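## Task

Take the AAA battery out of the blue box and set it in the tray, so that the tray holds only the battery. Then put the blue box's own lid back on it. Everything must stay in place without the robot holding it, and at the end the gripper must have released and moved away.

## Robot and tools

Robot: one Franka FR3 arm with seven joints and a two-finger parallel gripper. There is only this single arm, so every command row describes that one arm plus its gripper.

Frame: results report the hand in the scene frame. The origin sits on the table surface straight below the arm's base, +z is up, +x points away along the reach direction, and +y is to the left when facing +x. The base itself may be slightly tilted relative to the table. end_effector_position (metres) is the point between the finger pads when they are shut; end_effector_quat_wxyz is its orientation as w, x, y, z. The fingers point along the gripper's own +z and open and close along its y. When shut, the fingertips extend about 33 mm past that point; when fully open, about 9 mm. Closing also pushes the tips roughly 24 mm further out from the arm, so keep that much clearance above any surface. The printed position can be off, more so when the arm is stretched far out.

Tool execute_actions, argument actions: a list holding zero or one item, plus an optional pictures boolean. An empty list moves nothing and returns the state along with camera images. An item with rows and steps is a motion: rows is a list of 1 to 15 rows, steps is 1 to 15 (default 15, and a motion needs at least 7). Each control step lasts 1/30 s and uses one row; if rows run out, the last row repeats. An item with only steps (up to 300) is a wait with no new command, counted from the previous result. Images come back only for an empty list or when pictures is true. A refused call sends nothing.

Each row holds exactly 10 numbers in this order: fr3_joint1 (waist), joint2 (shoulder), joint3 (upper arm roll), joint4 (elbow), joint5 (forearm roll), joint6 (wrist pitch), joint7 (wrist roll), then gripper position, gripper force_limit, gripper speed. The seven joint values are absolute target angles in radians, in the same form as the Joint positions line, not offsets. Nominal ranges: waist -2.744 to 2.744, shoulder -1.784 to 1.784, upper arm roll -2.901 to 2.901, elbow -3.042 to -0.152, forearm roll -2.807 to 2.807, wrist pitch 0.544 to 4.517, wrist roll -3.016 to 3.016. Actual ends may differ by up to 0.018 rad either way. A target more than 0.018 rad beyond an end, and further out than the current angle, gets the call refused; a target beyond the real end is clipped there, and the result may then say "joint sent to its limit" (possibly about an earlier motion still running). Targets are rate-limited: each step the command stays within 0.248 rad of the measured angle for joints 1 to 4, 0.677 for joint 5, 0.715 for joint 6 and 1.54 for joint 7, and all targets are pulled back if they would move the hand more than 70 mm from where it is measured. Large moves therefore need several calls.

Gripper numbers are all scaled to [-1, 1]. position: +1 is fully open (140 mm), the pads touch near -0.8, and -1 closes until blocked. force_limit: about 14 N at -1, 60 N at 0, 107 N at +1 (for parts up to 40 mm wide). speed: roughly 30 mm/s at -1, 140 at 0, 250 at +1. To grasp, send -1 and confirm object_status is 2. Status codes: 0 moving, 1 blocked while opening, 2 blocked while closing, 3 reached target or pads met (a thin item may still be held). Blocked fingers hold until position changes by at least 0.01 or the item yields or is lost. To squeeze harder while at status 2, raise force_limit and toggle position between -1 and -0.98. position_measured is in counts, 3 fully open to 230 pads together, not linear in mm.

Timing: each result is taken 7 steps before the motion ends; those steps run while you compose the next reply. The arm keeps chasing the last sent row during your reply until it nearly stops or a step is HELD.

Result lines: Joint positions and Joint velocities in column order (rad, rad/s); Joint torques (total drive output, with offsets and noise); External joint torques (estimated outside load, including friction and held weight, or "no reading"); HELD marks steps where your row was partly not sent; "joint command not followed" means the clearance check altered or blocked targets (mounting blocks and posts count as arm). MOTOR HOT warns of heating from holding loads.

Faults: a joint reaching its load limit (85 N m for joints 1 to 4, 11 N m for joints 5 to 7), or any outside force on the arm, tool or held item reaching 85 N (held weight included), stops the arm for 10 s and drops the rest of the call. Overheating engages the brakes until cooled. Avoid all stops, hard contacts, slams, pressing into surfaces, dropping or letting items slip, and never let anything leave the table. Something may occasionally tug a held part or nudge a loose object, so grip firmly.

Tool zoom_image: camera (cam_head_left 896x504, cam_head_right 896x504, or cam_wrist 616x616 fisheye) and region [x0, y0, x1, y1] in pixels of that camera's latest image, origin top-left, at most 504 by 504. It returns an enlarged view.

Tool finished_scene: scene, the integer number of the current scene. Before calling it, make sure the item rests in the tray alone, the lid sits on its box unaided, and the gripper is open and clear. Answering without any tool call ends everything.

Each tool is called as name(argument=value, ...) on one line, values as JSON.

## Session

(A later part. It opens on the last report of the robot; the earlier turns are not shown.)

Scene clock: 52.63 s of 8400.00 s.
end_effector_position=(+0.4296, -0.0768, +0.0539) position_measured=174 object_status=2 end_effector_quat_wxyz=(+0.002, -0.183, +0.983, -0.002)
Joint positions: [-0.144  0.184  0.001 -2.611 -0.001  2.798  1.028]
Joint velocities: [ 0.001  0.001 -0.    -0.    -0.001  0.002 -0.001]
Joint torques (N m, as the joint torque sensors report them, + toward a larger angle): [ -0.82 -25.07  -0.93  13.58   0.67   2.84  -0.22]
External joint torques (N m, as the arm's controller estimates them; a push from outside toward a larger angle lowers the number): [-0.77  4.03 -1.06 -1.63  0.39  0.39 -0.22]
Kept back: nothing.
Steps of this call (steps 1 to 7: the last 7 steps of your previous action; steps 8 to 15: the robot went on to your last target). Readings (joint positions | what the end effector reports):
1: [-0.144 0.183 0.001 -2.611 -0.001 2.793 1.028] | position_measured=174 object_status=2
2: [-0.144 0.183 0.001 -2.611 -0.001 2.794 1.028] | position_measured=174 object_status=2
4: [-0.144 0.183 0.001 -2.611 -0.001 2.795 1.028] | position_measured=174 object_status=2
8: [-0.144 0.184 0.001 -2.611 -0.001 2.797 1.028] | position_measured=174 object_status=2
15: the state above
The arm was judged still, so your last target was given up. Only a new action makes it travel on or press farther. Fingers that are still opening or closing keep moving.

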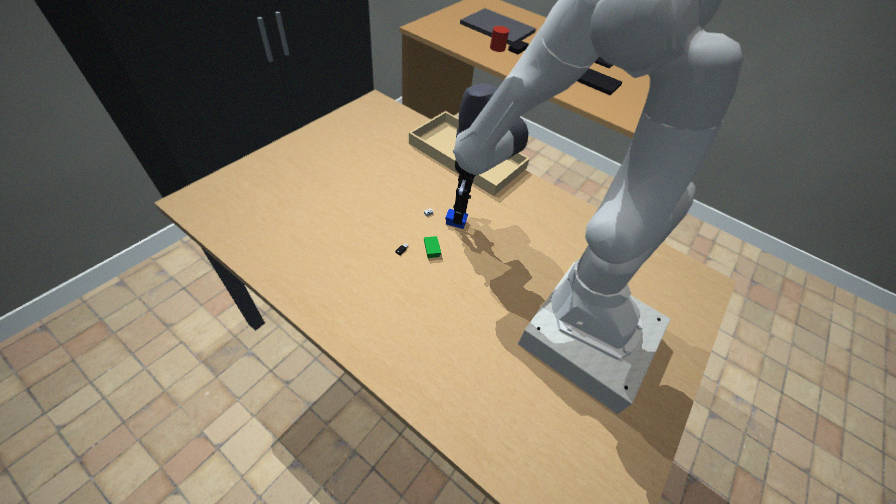

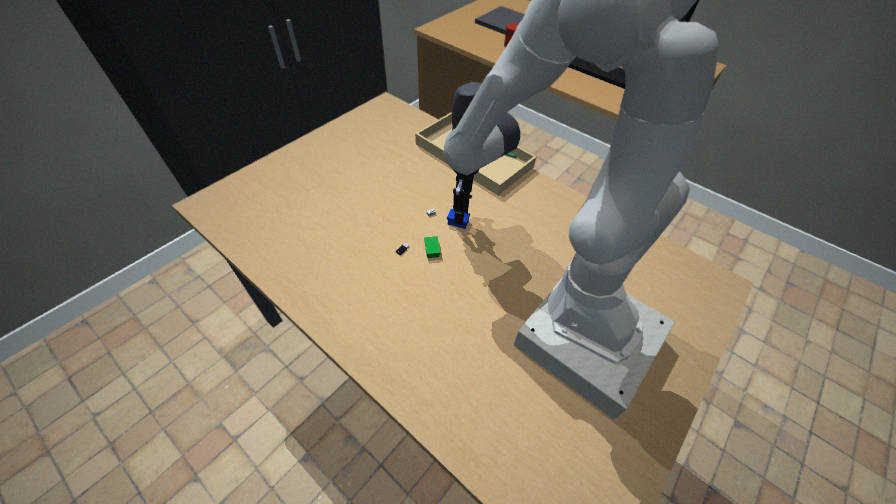

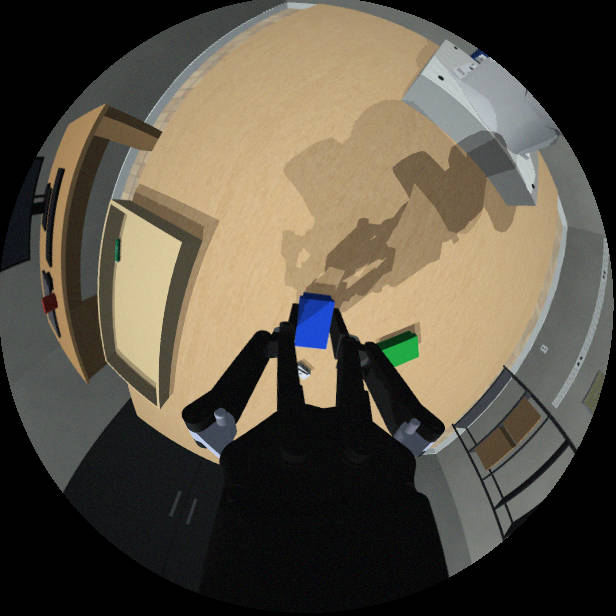

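execute_actions(actions=[{"rows":[[-0.150,0.164,0,-2.622,0,2.786,1.025,-1,-0.4,0]],"steps":15}], pictures=false)

execute_actions(actions=[{"steps":10}], pictures=false)

execute_actions(actions=[{"rows":[[-0.150,0.174,0,-2.621,0,2.795,1.025,-1,-0.4,0],[-0.150,0.174,0,-2.621,0,2.795,1.025,-1,-0.4,0],[-0.150,0.174,0,-2.621,0,2.795,1.025,-1,-0.4,0],[-0.150,0.174,0,-2.621,0,2.795,1.025,-1,-0.4,0],[-0.150,0.174,0,-2.621,0,2.795,1.025,-1,-0.4,0],[-0.150,0.184,0,-2.620,0,2.804,1.025,-1,-0.4,0]],"steps":15}], pictures=false)

execute_actions(actions=[{"steps":15}], pictures=true)

zoom_image(camera="cam_wrist", region=[250,250,380,380])

Scene clock: 53.43 s of 8400.00 s.
end_effector_position=(+0.4276, -0.0777, +0.0584) position_measured=174 object_status=2 end_effector_quat_wxyz=(+0.003, -0.181, +0.983, -0.003)
Joint positions: [-0.147  0.166  0.001 -2.619 -0.001  2.791  1.028]
Joint velocities: [-0.001 -0.005  0.    -0.007 -0.001 -0.014 -0.   ]
Joint torques (N m, as the joint torque sensors report them, + toward a larger angle): [ -0.96 -29.01   0.16  13.08   0.82   2.02  -0.19]
External joint torques (N m, as the arm's controller estimates them; a push from outside toward a larger angle lowers the number): [-0.91 -0.52  0.04 -2.25  0.54 -0.43 -0.19]
Steps of this call (steps 1 to 16: nothing new was sent; steps 17 to 24: the first 8 steps of this action). Readings (joint positions | what the end effector reports):
17: [-0.145 0.181 0.001 -2.613 -0.001 2.797 1.028] | position_measured=174 object_status=2
18: [-0.146 0.176 0.001 -2.616 -0.001 2.795 1.028] | position_measured=174 object_status=2
20: [-0.147 0.169 0.001 -2.618 -0.001 2.793 1.028] | position_measured=174 object_status=2
24: the state above

Scene clock: 53.77 s of 8400.00 s.
end_effector_position=(+0.4266, -0.0775, +0.0581) position_measured=174 object_status=2 end_effector_quat_wxyz=(+0.002, -0.181, +0.983, -0.002)
Joint positions: [-0.147  0.166  0.001 -2.62  -0.001  2.789  1.028]
Joint velocities: [-0.001  0.001  0.    -0.    -0.001 -0.001 -0.001]
Joint torques (N m, as the joint torque sensors report them, + toward a larger angle): [ -0.57 -29.08  -0.78  13.94   0.78   2.21  -0.19]
External joint torques (N m, as the arm's controller estimates them; a push from outside toward a larger angle lowers the number): [-0.46 -0.45 -0.83 -1.43  0.49 -0.25 -0.19]
Kept back: nothing.
Steps of this call (steps 1 to 7: the last 7 steps of your previous action; steps 8 to 10: the robot went on to your last target). Readings (joint positions | what the end effector reports):
1: [-0.147 0.166 0.001 -2.620 -0.001 2.790 1.028] | position_measured=174 object_status=2
2: [-0.147 0.166 0.001 -2.620 -0.001 2.790 1.028] | position_measured=174 object_status=2
4: [-0.147 0.166 0.001 -2.620 -0.001 2.790 1.028] | position_measured=174 object_status=2
8: [-0.147 0.166 0.001 -2.620 -0.001 2.789 1.028] | position_measured=174 object_status=2
10: the state above

Scene clock: 54.03 s of 8400.00 s.
end_effector_position=(+0.4246, -0.0772, +0.0533) position_measured=174 object_status=2 end_effector_quat_wxyz=(-0.000, -0.181, +0.983, -0.001)
Joint positions: [-0.147  0.178  0.001 -2.62  -0.001  2.796  1.028]
Joint velocities: [-0.001  0.039  0.001  0.     0.001  0.058  0.   ]
Joint torques (N m, as the joint torque sensors report them, + toward a larger angle): [ -0.34 -27.45  -0.69  13.78   0.74   2.12  -0.25]
External joint torques (N m, as the arm's controller estimates them; a push from outside toward a larger angle lowers the number): [-0.3   2.97 -0.8  -2.56  0.46 -0.32 -0.25]
Steps of this call (steps 1 to 8: the first 8 steps of this action). Readings (joint positions | what the end effector reports):
1: [-0.147 0.166 0.001 -2.620 -0.001 2.790 1.028] | position_measured=174 object_status=2
2: [-0.147 0.168 0.001 -2.620 -0.001 2.790 1.028] | position_measured=174 object_status=2
4: [-0.147 0.171 0.001 -2.620 -0.001 2.791 1.028] | position_measured=174 object_status=2
8: the state above

Scene clock: 54.53 s of 8400.00 s.
end_effector_position=(+0.4264, -0.0775, +0.0534) position_measured=174 object_status=2 end_effector_quat_wxyz=(+0.002, -0.181, +0.983, -0.002)
Joint positions: [-0.147  0.18   0.001 -2.62  -0.001  2.803  1.028]
Joint velocities: [-0.    -0.    -0.001  0.    -0.001  0.001  0.   ]
Joint torques (N m, as the joint torque sensors report them, + toward a larger angle): [ -0.64 -25.29  -0.47  13.73   0.71   2.63  -0.19]
External joint torques (N m, as the arm's controller estimates them; a push from outside toward a larger angle lowers the number): [-0.55  3.56 -0.54 -1.38  0.44  0.18 -0.19]
Kept back: nothing.
Steps of this call (steps 1 to 7: the last 7 steps of your previous action; steps 8 to 15: the robot went on to your last target). Readings (joint positions | what the end effector reports):
1: [-0.147 0.179 0.001 -2.620 -0.001 2.798 1.028] | position_measured=174 object_status=2
2: [-0.147 0.179 0.001 -2.620 -0.001 2.799 1.028] | position_measured=174 object_status=2
4: [-0.147 0.179 0.001 -2.620 -0.001 2.800 1.028] | position_measured=174 object_status=2
8: [-0.147 0.179 0.001 -2.620 -0.001 2.802 1.028] | position_measured=174 object_status=2
15: the state above
The arm was judged still, so your last target was given up. Only a new action makes it travel on or press farther. Fingers that are still opening or closing keep moving.

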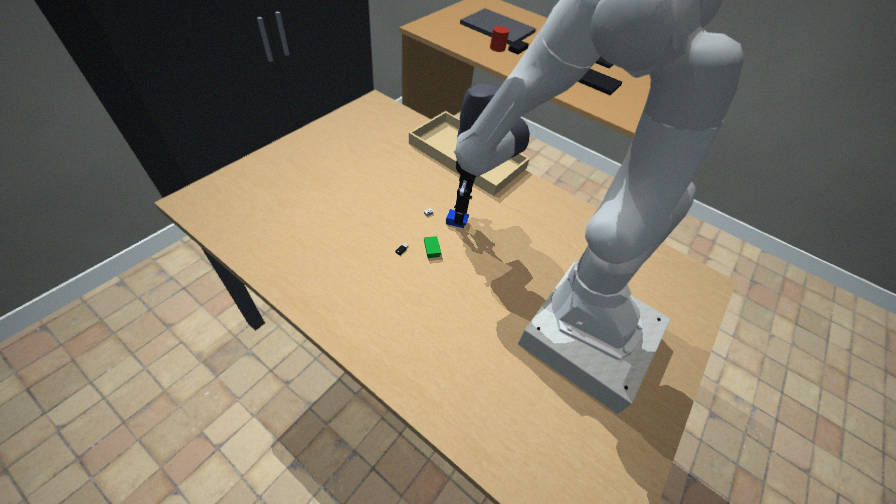

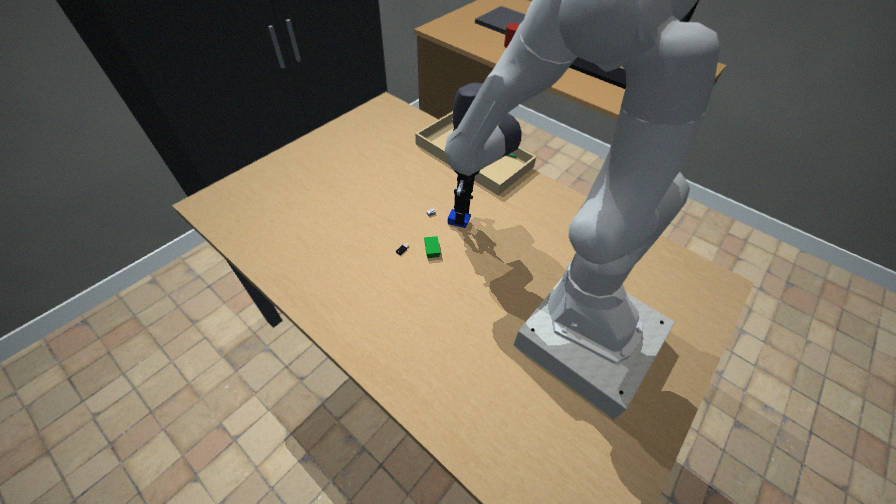

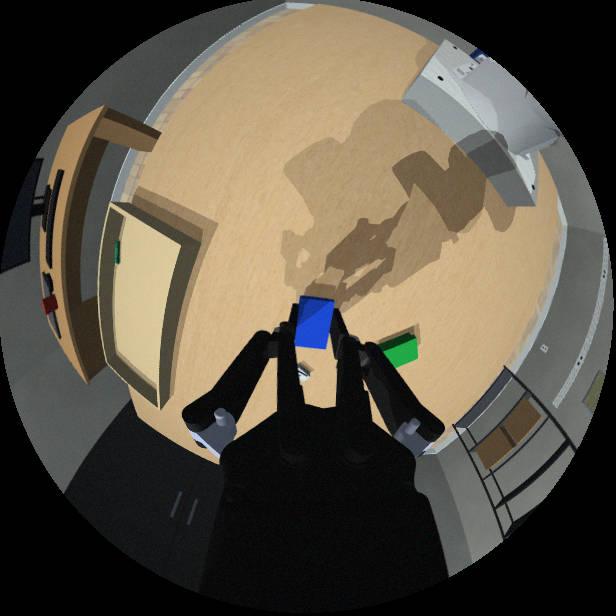

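Region (250, 250, 380, 380) of cam_wrist's 616x616 image, scaled by 3.877, with more detail than that image has.

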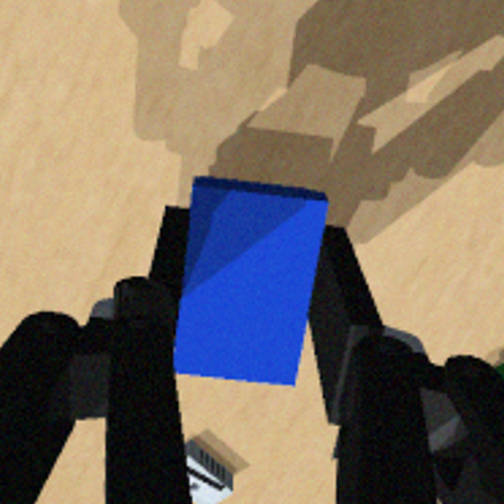

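execute_actions(actions=[{"rows":[[-0.150,0.178,0,-2.620,0,2.802,1.025,-0.3,-0.4,-0.5]],"steps":15}], pictures=false)

execute_actions(actions=[{"rows":[[-0.150,0.04,0,-2.63,0,2.67,1.025,-0.3,-0.4,-0.5]],"steps":15}], pictures=false)

execute_actions(actions=[{"rows":[[0.25,-0.1,0,-2.7,0,2.6,1.025,-0.3,-0.4,-0.5]],"steps":15}], pictures=false)

execute_actions(actions=[{"steps":20}], pictures=true)

zoom_image(camera="cam_head_left", region=[420,190,500,260])

zoom_image(camera="cam_head_right", region=[420,190,500,260])

Scene clock: 55.40 s of 8400.00 s.
end_effector_position=(+0.4266, -0.0775, +0.0536) position_measured=167 object_status=0 end_effector_quat_wxyz=(+0.003, -0.181, +0.983, -0.002)
Joint positions: [-0.147  0.179  0.001 -2.62  -0.001  2.803  1.028]
Joint velocities: [ 0.002 -0.     0.     0.     0.001  0.002  0.001]
Joint torques (N m, as the joint torque sensors report them, + toward a larger angle): [ -0.87 -29.26  -0.3   14.22   0.77   2.29  -0.11]
External joint torques (N m, as the arm's controller estimates them; a push from outside toward a larger angle lowers the number): [-0.92 -0.38 -0.52 -0.91  0.5  -0.17 -0.11]
Steps of this call (steps 1 to 18: nothing new was sent; steps 19 to 26: the first 8 steps of this action). Readings (joint positions | what the end effector reports):
19: [-0.147 0.179 0.001 -2.620 -0.001 2.803 1.028] | position_measured=174 object_status=0
20: [-0.147 0.179 0.001 -2.620 -0.001 2.803 1.028] | position_measured=174 object_status=0
22: [-0.147 0.179 0.001 -2.620 -0.001 2.803 1.028] | position_measured=167 object_status=0
26: the state above

Scene clock: 55.90 s of 8400.00 s.
end_effector_position=(+0.4361, -0.0793, +0.1026) position_measured=167 object_status=3 end_effector_quat_wxyz=(+0.017, -0.181, +0.983, -0.008)
Joint positions: [-0.148  0.041  0.001 -2.626 -0.001  2.702  1.028]
Joint velocities: [ 0.    -0.03  -0.001 -0.005 -0.    -0.171 -0.001]
Joint torques (N m, as the joint torque sensors report them, + toward a larger angle): [ -0.92 -24.88  -0.95  13.7    0.75   1.92  -0.26]
External joint torques (N m, as the arm's controller estimates them; a push from outside toward a larger angle lowers the number): [-0.82 -0.25 -0.89 -2.54  0.38 -0.41 -0.26]
Steps of this call (steps 1 to 7: the last 7 steps of your previous action; steps 8 to 15: the first 8 steps of this action). Readings (joint positions | what the end effector reports):
8: [-0.148 0.162 0.001 -2.626 -0.001 2.783 1.028] | position_measured=167 object_status=3
9: [-0.148 0.126 0.001 -2.632 -0.001 2.760 1.028] | position_measured=167 object_status=3
11: [-0.148 0.072 0.001 -2.629 -0.001 2.733 1.028] | position_measured=167 object_status=3
15: the state above

Scene clock: 56.40 s of 8400.00 s.
end_effector_position=(+0.4150, +0.0651, +0.1273) position_measured=167 object_status=3 end_effector_quat_wxyz=(+0.013, -0.342, +0.940, -0.004)
Joint positions: [ 0.187 -0.083  0.001 -2.687  0.001  2.63   1.028]
Joint velocities: [ 0.979 -0.252  0.163 -0.116 -0.004 -0.157 -0.002]
Joint torques (N m, as the joint torque sensors report them, + toward a larger angle): [ -7.89 -20.99 -10.42  14.95   0.6    1.87  -0.1 ]
External joint torques (N m, as the arm's controller estimates them; a push from outside toward a larger angle lowers the number): [ 2.91 -1.17  0.17 -2.29 -0.53 -0.41 -0.1 ]
Steps of this call (steps 1 to 7: the last 7 steps of your previous action; steps 8 to 15: the first 8 steps of this action). Readings (joint positions | what the end effector reports):
8: [-0.123 0.028 -0.012 -2.638 0.000 2.673 1.028] | position_measured=167 object_status=3
9: [-0.083 0.005 -0.015 -2.652 0.001 2.665 1.028] | position_measured=167 object_status=3
11: [0.008 -0.034 -0.011 -2.667 0.001 2.653 1.028] | position_measured=167 object_status=3
15: the state above

Scene clock: 57.07 s of 8400.00 s.
end_effector_position=(+0.3992, +0.0876, +0.1268) position_measured=167 object_status=3 end_effector_quat_wxyz=(+0.002, -0.370, +0.929, -0.002)
Joint positions: [ 0.247 -0.098  0.001 -2.698  0.     2.603  1.028]
Joint velocities: [ 0.001  0.001  0.001  0.001 -0.001 -0.002 -0.001]
Joint torques (N m, as the joint torque sensors report them, + toward a larger angle): [  2.75 -23.68  -1.37  16.06   0.43   2.18  -0.15]
External joint torques (N m, as the arm's controller estimates them; a push from outside toward a larger angle lowers the number): [ 2.77 -0.95 -1.25 -2.38  0.01 -0.27 -0.15]
Kept back: nothing.
Steps of this call (steps 1 to 7: the last 7 steps of your previous action; steps 8 to 20: the robot went on to your last target). Readings (joint positions | what the end effector reports):
1: [0.213 -0.090 0.006 -2.690 0.000 2.626 1.028] | position_measured=167 object_status=3
2: [0.229 -0.094 0.008 -2.692 0.000 2.622 1.028] | position_measured=167 object_status=3
4: [0.243 -0.097 0.007 -2.695 0.000 2.615 1.028] | position_measured=167 object_status=3
8: [0.247 -0.098 0.003 -2.698 0.000 2.608 1.028] | position_measured=167 object_status=3
20: the state above

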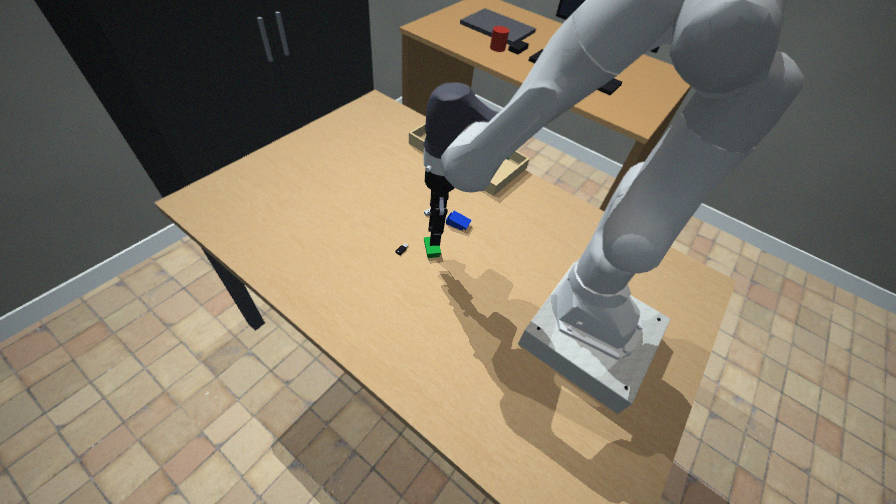

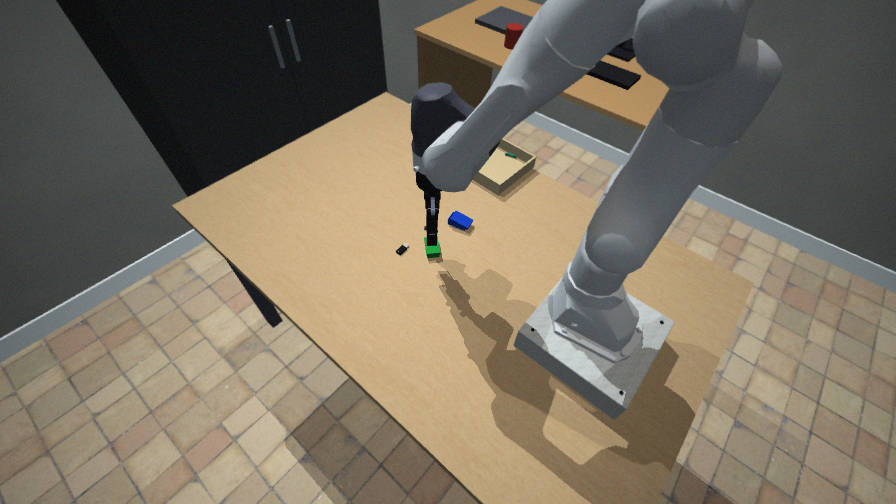

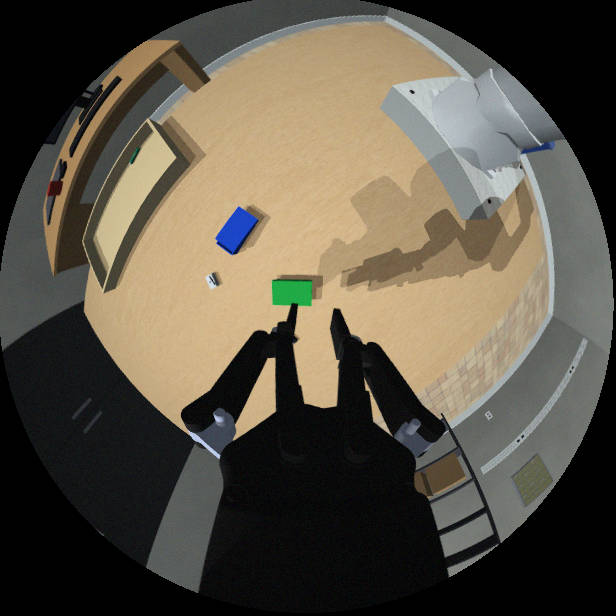

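Region (420, 190, 500, 260) of cam_head_left's 896x504 image, scaled by 6.300, with more detail than that image has; it fills the top 441 rows of this view, and the rest is white.

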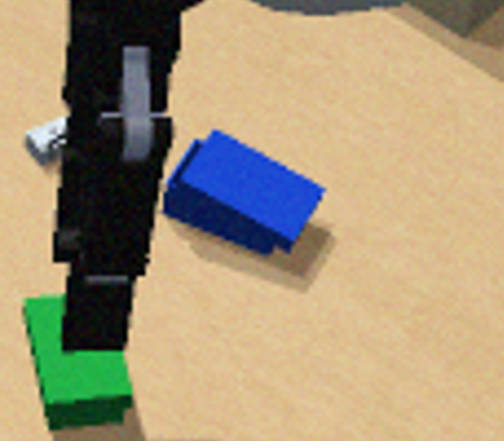

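Region (420, 190, 500, 260) of cam_head_right's 896x504 image, scaled by 6.300, with more detail than that image has; it fills the top 441 rows of this view, and the rest is white.

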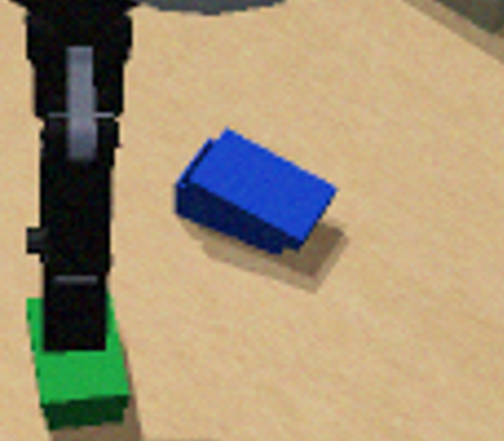

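execute_actions(actions=[{"rows":[[-0.21,-0.03,0,-2.745,0,2.715,1.0,-0.85,-0.4,0]],"steps":15}], pictures=false)

execute_actions(actions=[{"steps":20}], pictures=false)

execute_actions(actions=[{"rows":[[-0.21,0.113,0,-2.734,0,2.847,1.0,-0.85,-0.4,0]],"steps":15}], pictures=false)

execute_actions(actions=[{"steps":20}], pictures=true)

zoom_image(camera="cam_head_left", region=[420,190,500,260])

zoom_image(camera="cam_wrist", region=[250,250,380,400])

Scene clock: 58.47 s of 8400.00 s.
end_effector_position=(+0.3867, -0.0582, +0.0968) position_measured=218 object_status=0 end_effector_quat_wxyz=(-0.010, -0.201, +0.980, +0.002)
Joint positions: [-0.118 -0.039  0.002 -2.735 -0.001  2.676  1.017]
Joint velocities: [-1.27   0.122 -0.147 -0.084  0.005  0.225 -0.045]
Joint torques (N m, as the joint torque sensors report them, + toward a larger angle): [  6.84 -24.49   5.49  13.86   0.64   2.77  -0.31]
External joint torques (N m, as the arm's controller estimates them; a push from outside toward a larger angle lowers the number): [-1.11  0.48 -2.02 -2.4   0.84  0.47 -0.32]
Steps of this call (steps 1 to 15: the robot went on to your last target; steps 16 to 34: nothing new was sent; steps 35 to 42: the first 8 steps of this action). Readings (joint positions | what the end effector reports):
35: [0.221 -0.094 0.013 -2.701 -0.001 2.614 1.026] | position_measured=167 object_status=0
36: [0.178 -0.083 0.015 -2.708 -0.001 2.626 1.025] | position_measured=172 object_status=0
38: [0.082 -0.063 0.011 -2.720 -0.001 2.645 1.022] | position_measured=188 object_status=0
42: the state above

Scene clock: 59.13 s of 8400.00 s.
end_effector_position=(+0.3841, -0.0945, +0.0946) position_measured=232 object_status=3 end_effector_quat_wxyz=(+0.001, -0.162, +0.987, -0.002)
Joint positions: [-0.207 -0.031 -0.001 -2.743 -0.     2.712  1.005]
Joint velocities: [ 0.     0.     0.001  0.    -0.     0.004 -0.005]
Joint torques (N m, as the joint torque sensors report them, + toward a larger angle): [ -0.26 -21.72   0.32  14.49   0.52   3.05  -0.26]
External joint torques (N m, as the arm's controller estimates them; a push from outside toward a larger angle lowers the number): [-0.2   1.55  0.41 -2.16  0.19  0.61 -0.26]
Kept back: nothing.
Steps of this call (steps 1 to 7: the last 7 steps of your previous action; steps 8 to 20: the robot went on to your last target). Readings (joint positions | what the end effector reports):
1: [-0.153 -0.035 -0.003 -2.738 -0.001 2.682 1.016] | position_measured=226 object_status=0
2: [-0.177 -0.033 -0.007 -2.740 -0.000 2.688 1.014] | position_measured=232 object_status=0
4: [-0.199 -0.032 -0.007 -2.742 -0.000 2.695 1.012] | position_measured=232 object_status=0
8: [-0.207 -0.031 -0.003 -2.743 -0.000 2.705 1.009] | position_measured=232 object_status=3
20: the state above

Scene clock: 59.40 s of 8400.00 s.
end_effector_position=(+0.3734, -0.0920, +0.0494) position_measured=232 object_status=3 end_effector_quat_wxyz=(-0.015, -0.162, +0.987, +0.005)
Joint positions: [-0.207  0.111 -0.001 -2.737 -0.     2.814  1.004]
Joint velocities: [-0.001  0.034 -0.     0.001 -0.     0.175 -0.003]
Joint torques (N m, as the joint torque sensors report them, + toward a larger angle): [ -0.4  -25.66   0.19  15.6    0.46   3.13  -0.33]
External joint torques (N m, as the arm's controller estimates them; a push from outside toward a larger angle lowers the number): [-0.31  1.47  0.18  0.49  0.23  0.65 -0.33]
Steps of this call (steps 1 to 8: the first 8 steps of this action). Readings (joint positions | what the end effector reports):
1: [-0.207 -0.012 -0.001 -2.737 -0.000 2.732 1.005] | position_measured=232 object_status=3
2: [-0.207 0.026 -0.001 -2.731 -0.000 2.755 1.005] | position_measured=232 object_status=3
4: [-0.207 0.081 -0.001 -2.734 -0.000 2.783 1.004] | position_measured=232 object_status=3
8: the state above

Scene clock: 60.07 s of 8400.00 s.
end_effector_position=(+0.3830, -0.0943, +0.0519) position_measured=232 object_status=3 end_effector_quat_wxyz=(-0.001, -0.163, +0.987, -0.001)
Joint positions: [-0.207  0.112 -0.001 -2.736 -0.     2.844  1.003]
Joint velocities: [ 0.001  0.001 -0.    -0.    -0.     0.003  0.   ]
Joint torques (N m, as the joint torque sensors report them, + toward a larger angle): [ -0.69 -24.53   0.28  14.4    0.4    2.96  -0.25]
External joint torques (N m, as the arm's controller estimates them; a push from outside toward a larger angle lowers the number): [-0.63  1.18  0.24  0.19  0.16  0.53 -0.25]
Kept back: nothing.
Steps of this call (steps 1 to 7: the last 7 steps of your previous action; steps 8 to 20: the robot went on to your last target). Readings (joint positions | what the end effector reports):
1: [-0.207 0.111 -0.001 -2.737 -0.000 2.820 1.004] | position_measured=232 object_status=3
2: [-0.207 0.112 -0.001 -2.737 -0.000 2.824 1.004] | position_measured=232 object_status=3
4: [-0.207 0.112 -0.001 -2.736 -0.000 2.831 1.004] | position_measured=232 object_status=3
8: [-0.207 0.112 -0.001 -2.736 -0.000 2.838 1.004] | position_measured=232 object_status=3
20: the state above

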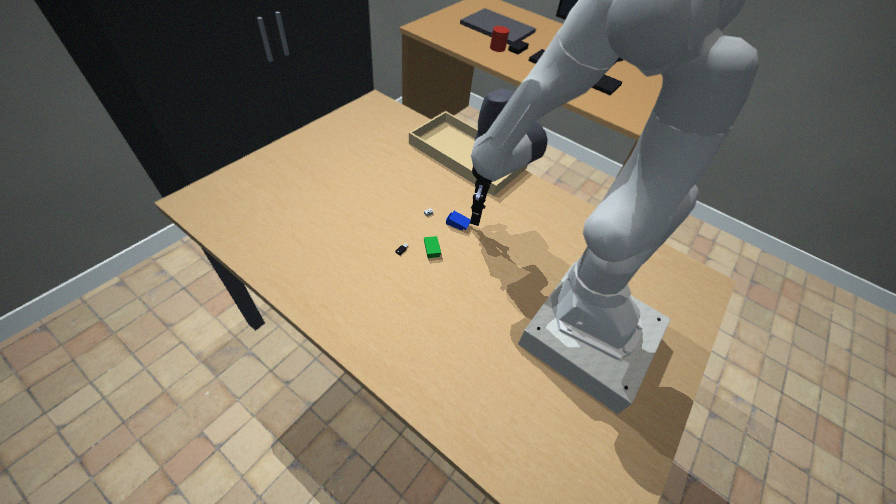

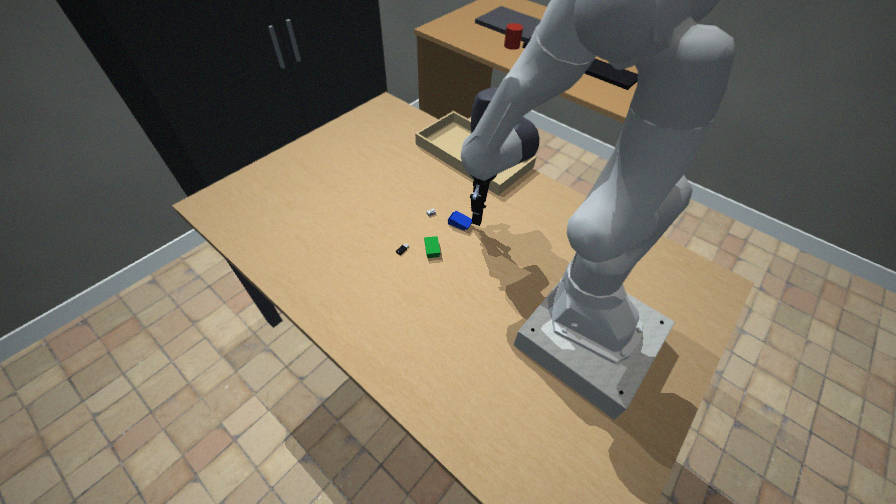

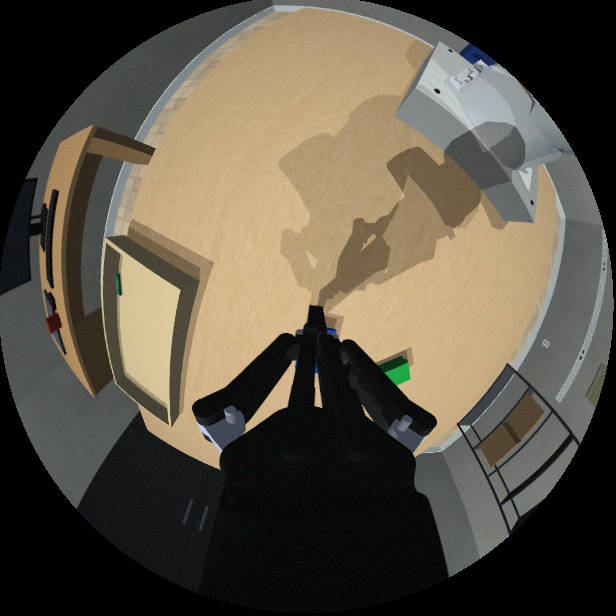

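Region (420, 190, 500, 260) of cam_head_left's 896x504 image, scaled by 6.300, with more detail than that image has; it fills the top 441 rows of this view, and the rest is white.

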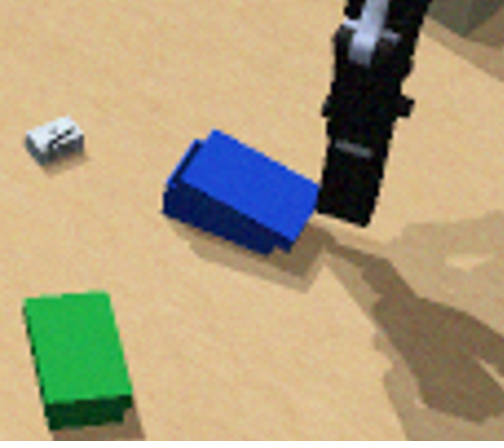

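Region (250, 250, 380, 400) of cam_wrist's 616x616 image, scaled by 3.360, with more detail than that image has; it fills the left 437 columns of this view, and the rest is white.

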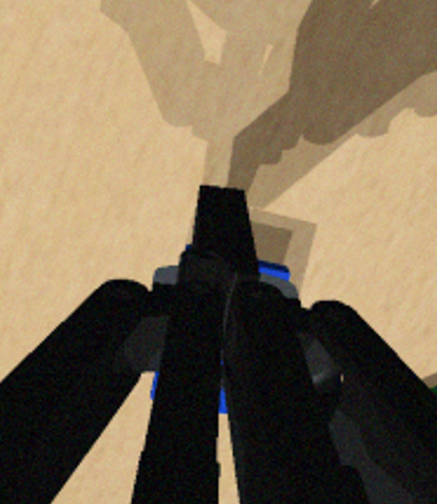

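execute_actions(actions=[{"rows":[[-0.201,0.125,0,-2.715,0,2.840,1.01,-0.85,-0.4,0],[-0.201,0.125,0,-2.715,0,2.840,1.01,-0.85,-0.4,0],[-0.201,0.125,0,-2.715,0,2.840,1.01,-0.85,-0.4,0],[-0.201,0.125,0,-2.715,0,2.840,1.01,-0.85,-0.4,0],[-0.201,0.125,0,-2.715,0,2.840,1.01,-0.85,-0.4,0],[-0.201,0.125,0,-2.715,0,2.840,1.01,-0.85,-0.4,0],[-0.192,0.1365,0,-2.6965,0,2.833,1.02,-0.85,-0.4,0]],"steps":15}], pictures=false)

execute_actions(actions=[{"steps":15}], pictures=true)

zoom_image(camera="cam_head_left", region=[420,190,500,260])

Scene clock: 60.97 s of 8400.00 s.
end_effector_position=(+0.3941, -0.0941, +0.0524) position_measured=232 object_status=3 end_effector_quat_wxyz=(+0.002, -0.164, +0.986, -0.002)
Joint positions: [-0.2    0.129 -0.001 -2.709 -0.     2.841  1.007]
Joint velocities: [ 0.07   0.091  0.003  0.147  0.    -0.026  0.029]
Joint torques (N m, as the joint torque sensors report them, + toward a larger angle): [  1.37 -26.86  -0.46  12.89   0.41   2.12   0.15]
External joint torques (N m, as the arm's controller estimates them; a push from outside toward a larger angle lowers the number): [ 1.7   0.47 -0.53 -0.64  0.2  -0.23  0.15]
Steps of this call (steps 1 to 15: the robot went on to your last target; steps 16 to 19: nothing new was sent; steps 20 to 27: the first 8 steps of this action). Readings (joint positions | what the end effector reports):
20: [-0.207 0.114 -0.001 -2.732 -0.000 2.844 1.004] | position_measured=232 object_status=3
21: [-0.206 0.117 -0.001 -2.727 -0.000 2.843 1.004] | position_measured=232 object_status=3
23: [-0.204 0.121 -0.001 -2.721 -0.000 2.843 1.004] | position_measured=232 object_status=3
27: the state above

Scene clock: 61.47 s of 8400.00 s.
end_effector_position=(+0.3978, -0.0925, +0.0524) position_measured=232 object_status=3 end_effector_quat_wxyz=(+0.002, -0.163, +0.987, -0.002)
Joint positions: [-0.195  0.135 -0.001 -2.698 -0.     2.836  1.015]
Joint velocities: [-0.001  0.     0.     0.     0.001 -0.002  0.006]
Joint torques (N m, as the joint torque sensors report them, + toward a larger angle): [  1.24 -25.11  -0.31  14.96   0.46   2.13   0.16]
External joint torques (N m, as the arm's controller estimates them; a push from outside toward a larger angle lowers the number): [ 1.39  1.61 -0.29  0.48  0.2  -0.32  0.16]
Kept back: nothing.
Steps of this call (steps 1 to 7: the last 7 steps of your previous action; steps 8 to 15: the robot went on to your last target). Readings (joint positions | what the end effector reports):
1: [-0.198 0.131 -0.001 -2.705 -0.000 2.840 1.008] | position_measured=232 object_status=3
2: [-0.197 0.132 -0.001 -2.702 -0.000 2.839 1.009] | position_measured=232 object_status=3
4: [-0.195 0.134 -0.001 -2.700 -0.000 2.838 1.010] | position_measured=232 object_status=3
8: [-0.195 0.135 -0.001 -2.699 -0.000 2.837 1.013] | position_measured=232 object_status=3
15: the state above

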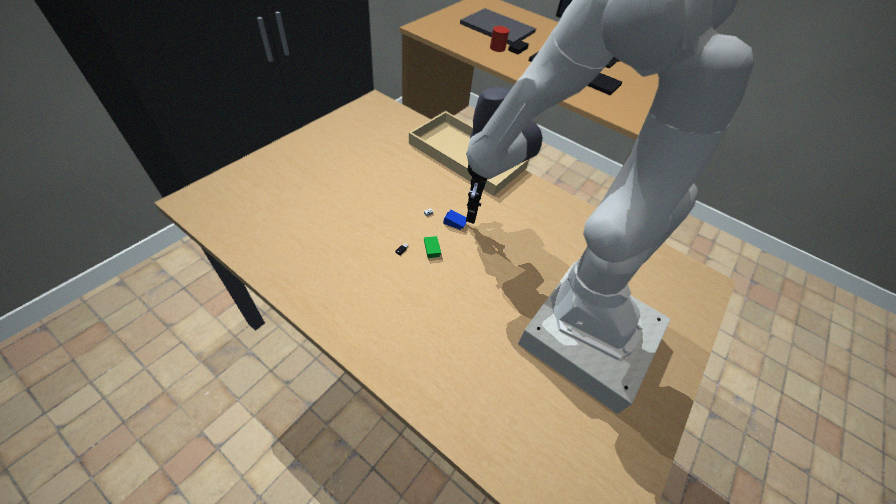

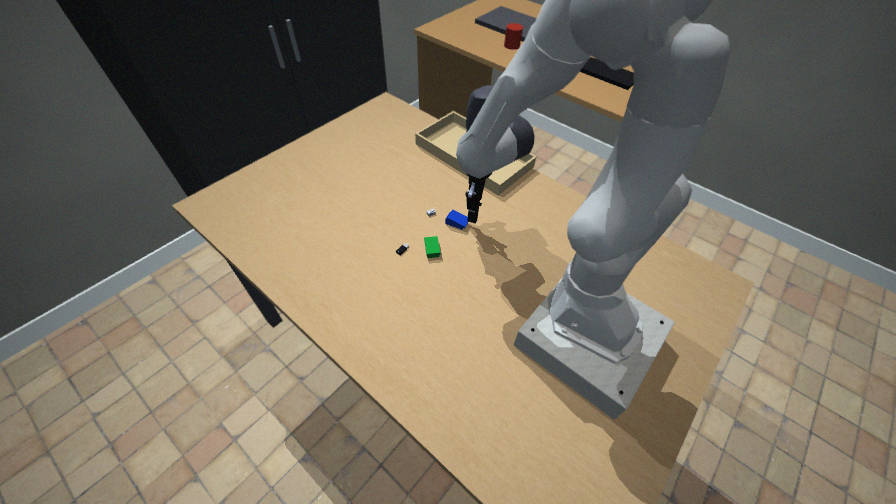

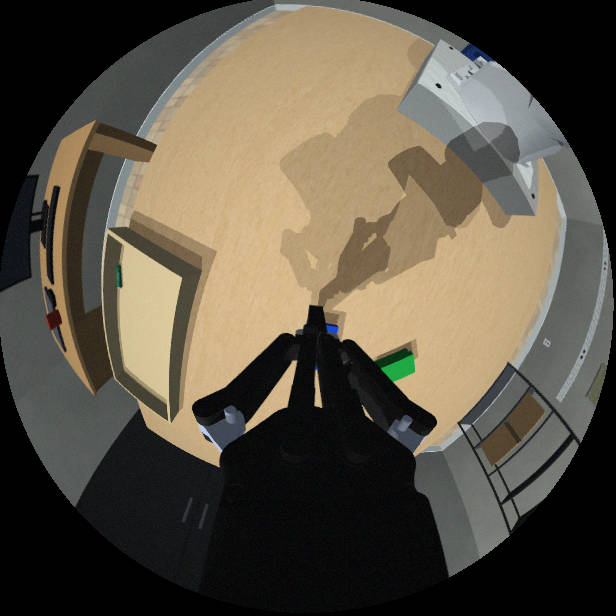

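Region (420, 190, 500, 260) of cam_head_left's 896x504 image, scaled by 6.300, with more detail than that image has; it fills the top 441 rows of this view, and the rest is white.

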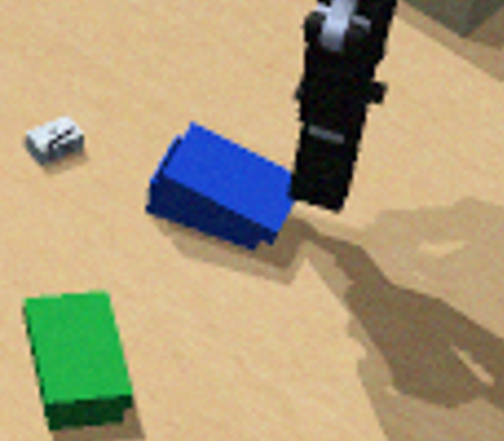

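execute_actions(actions=[{"rows":[[-0.185,0.07,0,-2.70,0,2.78,1.02,-0.2,-0.4,0]],"steps":15}], pictures=true)

zoom_image(camera="cam_head_left", region=[400,170,520,270])

Scene clock: 62.93 s of 8400.00 s.
end_effector_position=(+0.4063, -0.0915, +0.0744) position_measured=181 object_status=0 end_effector_quat_wxyz=(+0.012, -0.166, +0.986, -0.006)
Joint positions: [-0.188  0.072 -0.001 -2.699 -0.     2.795  1.017]
Joint velocities: [ 0.001 -0.013 -0.001  0.    -0.001 -0.071  0.001]
Joint torques (N m, as the joint torque sensors report them, + toward a larger angle): [  1.09 -25.97  -0.28  14.11   0.46   2.01   0.08]
External joint torques (N m, as the arm's controller estimates them; a push from outside toward a larger angle lowers the number): [ 1.25 -0.78 -0.17 -1.15  0.16 -0.45  0.08]
Steps of this call (steps 1 to 15: the robot went on to your last target; steps 16 to 36: nothing new was sent; steps 37 to 44: the first 8 steps of this action). Readings (joint positions | what the end effector reports):
37: [-0.194 0.127 -0.001 -2.700 -0.000 2.827 1.017] | position_measured=232 object_status=0
38: [-0.192 0.110 -0.001 -2.702 -0.000 2.818 1.017] | position_measured=228 object_status=0
40: [-0.189 0.085 -0.001 -2.700 -0.000 2.807 1.017] | position_measured=211 object_status=0
44: the state above

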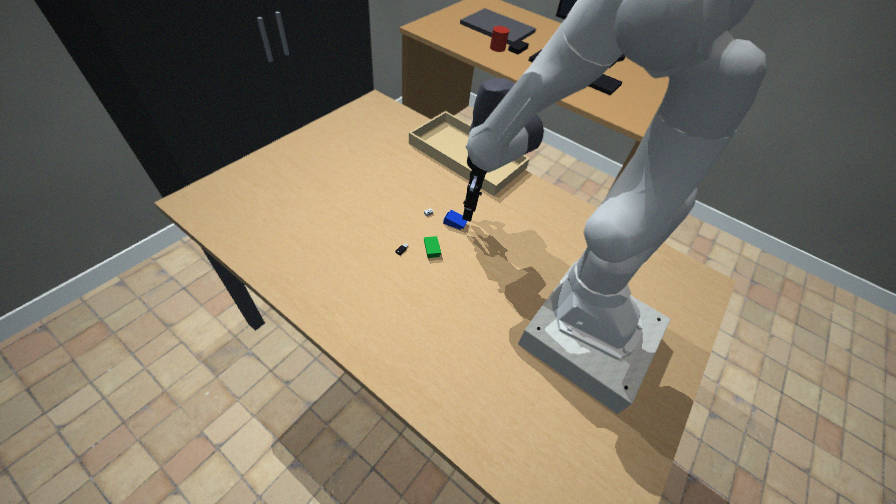

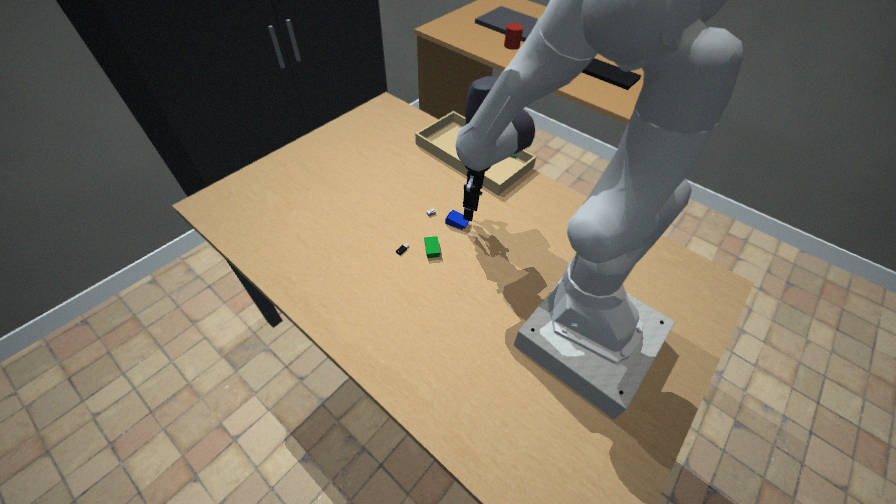

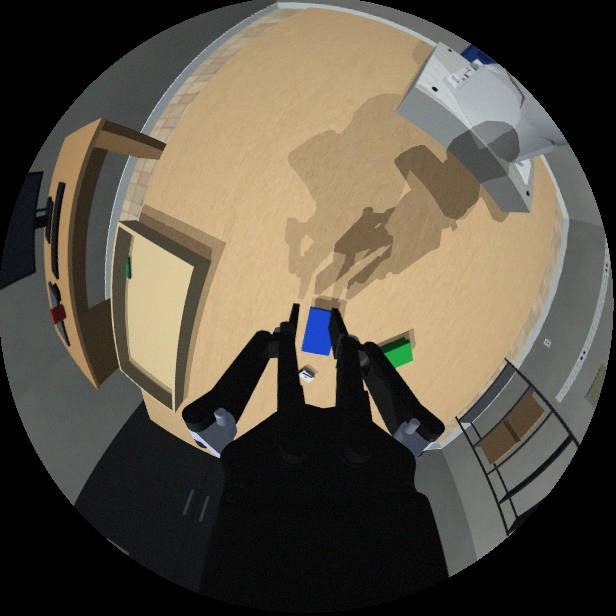

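Region (400, 170, 520, 270) of cam_head_left's 896x504 image, scaled by 4.200, with more detail than that image has.

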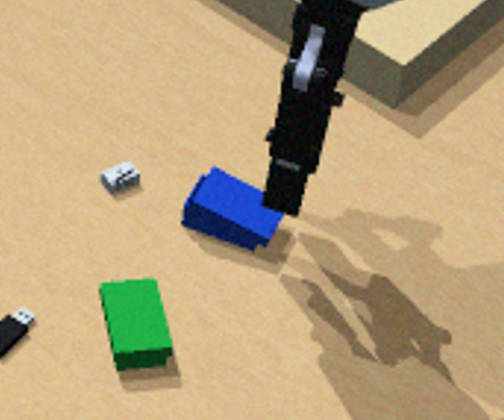

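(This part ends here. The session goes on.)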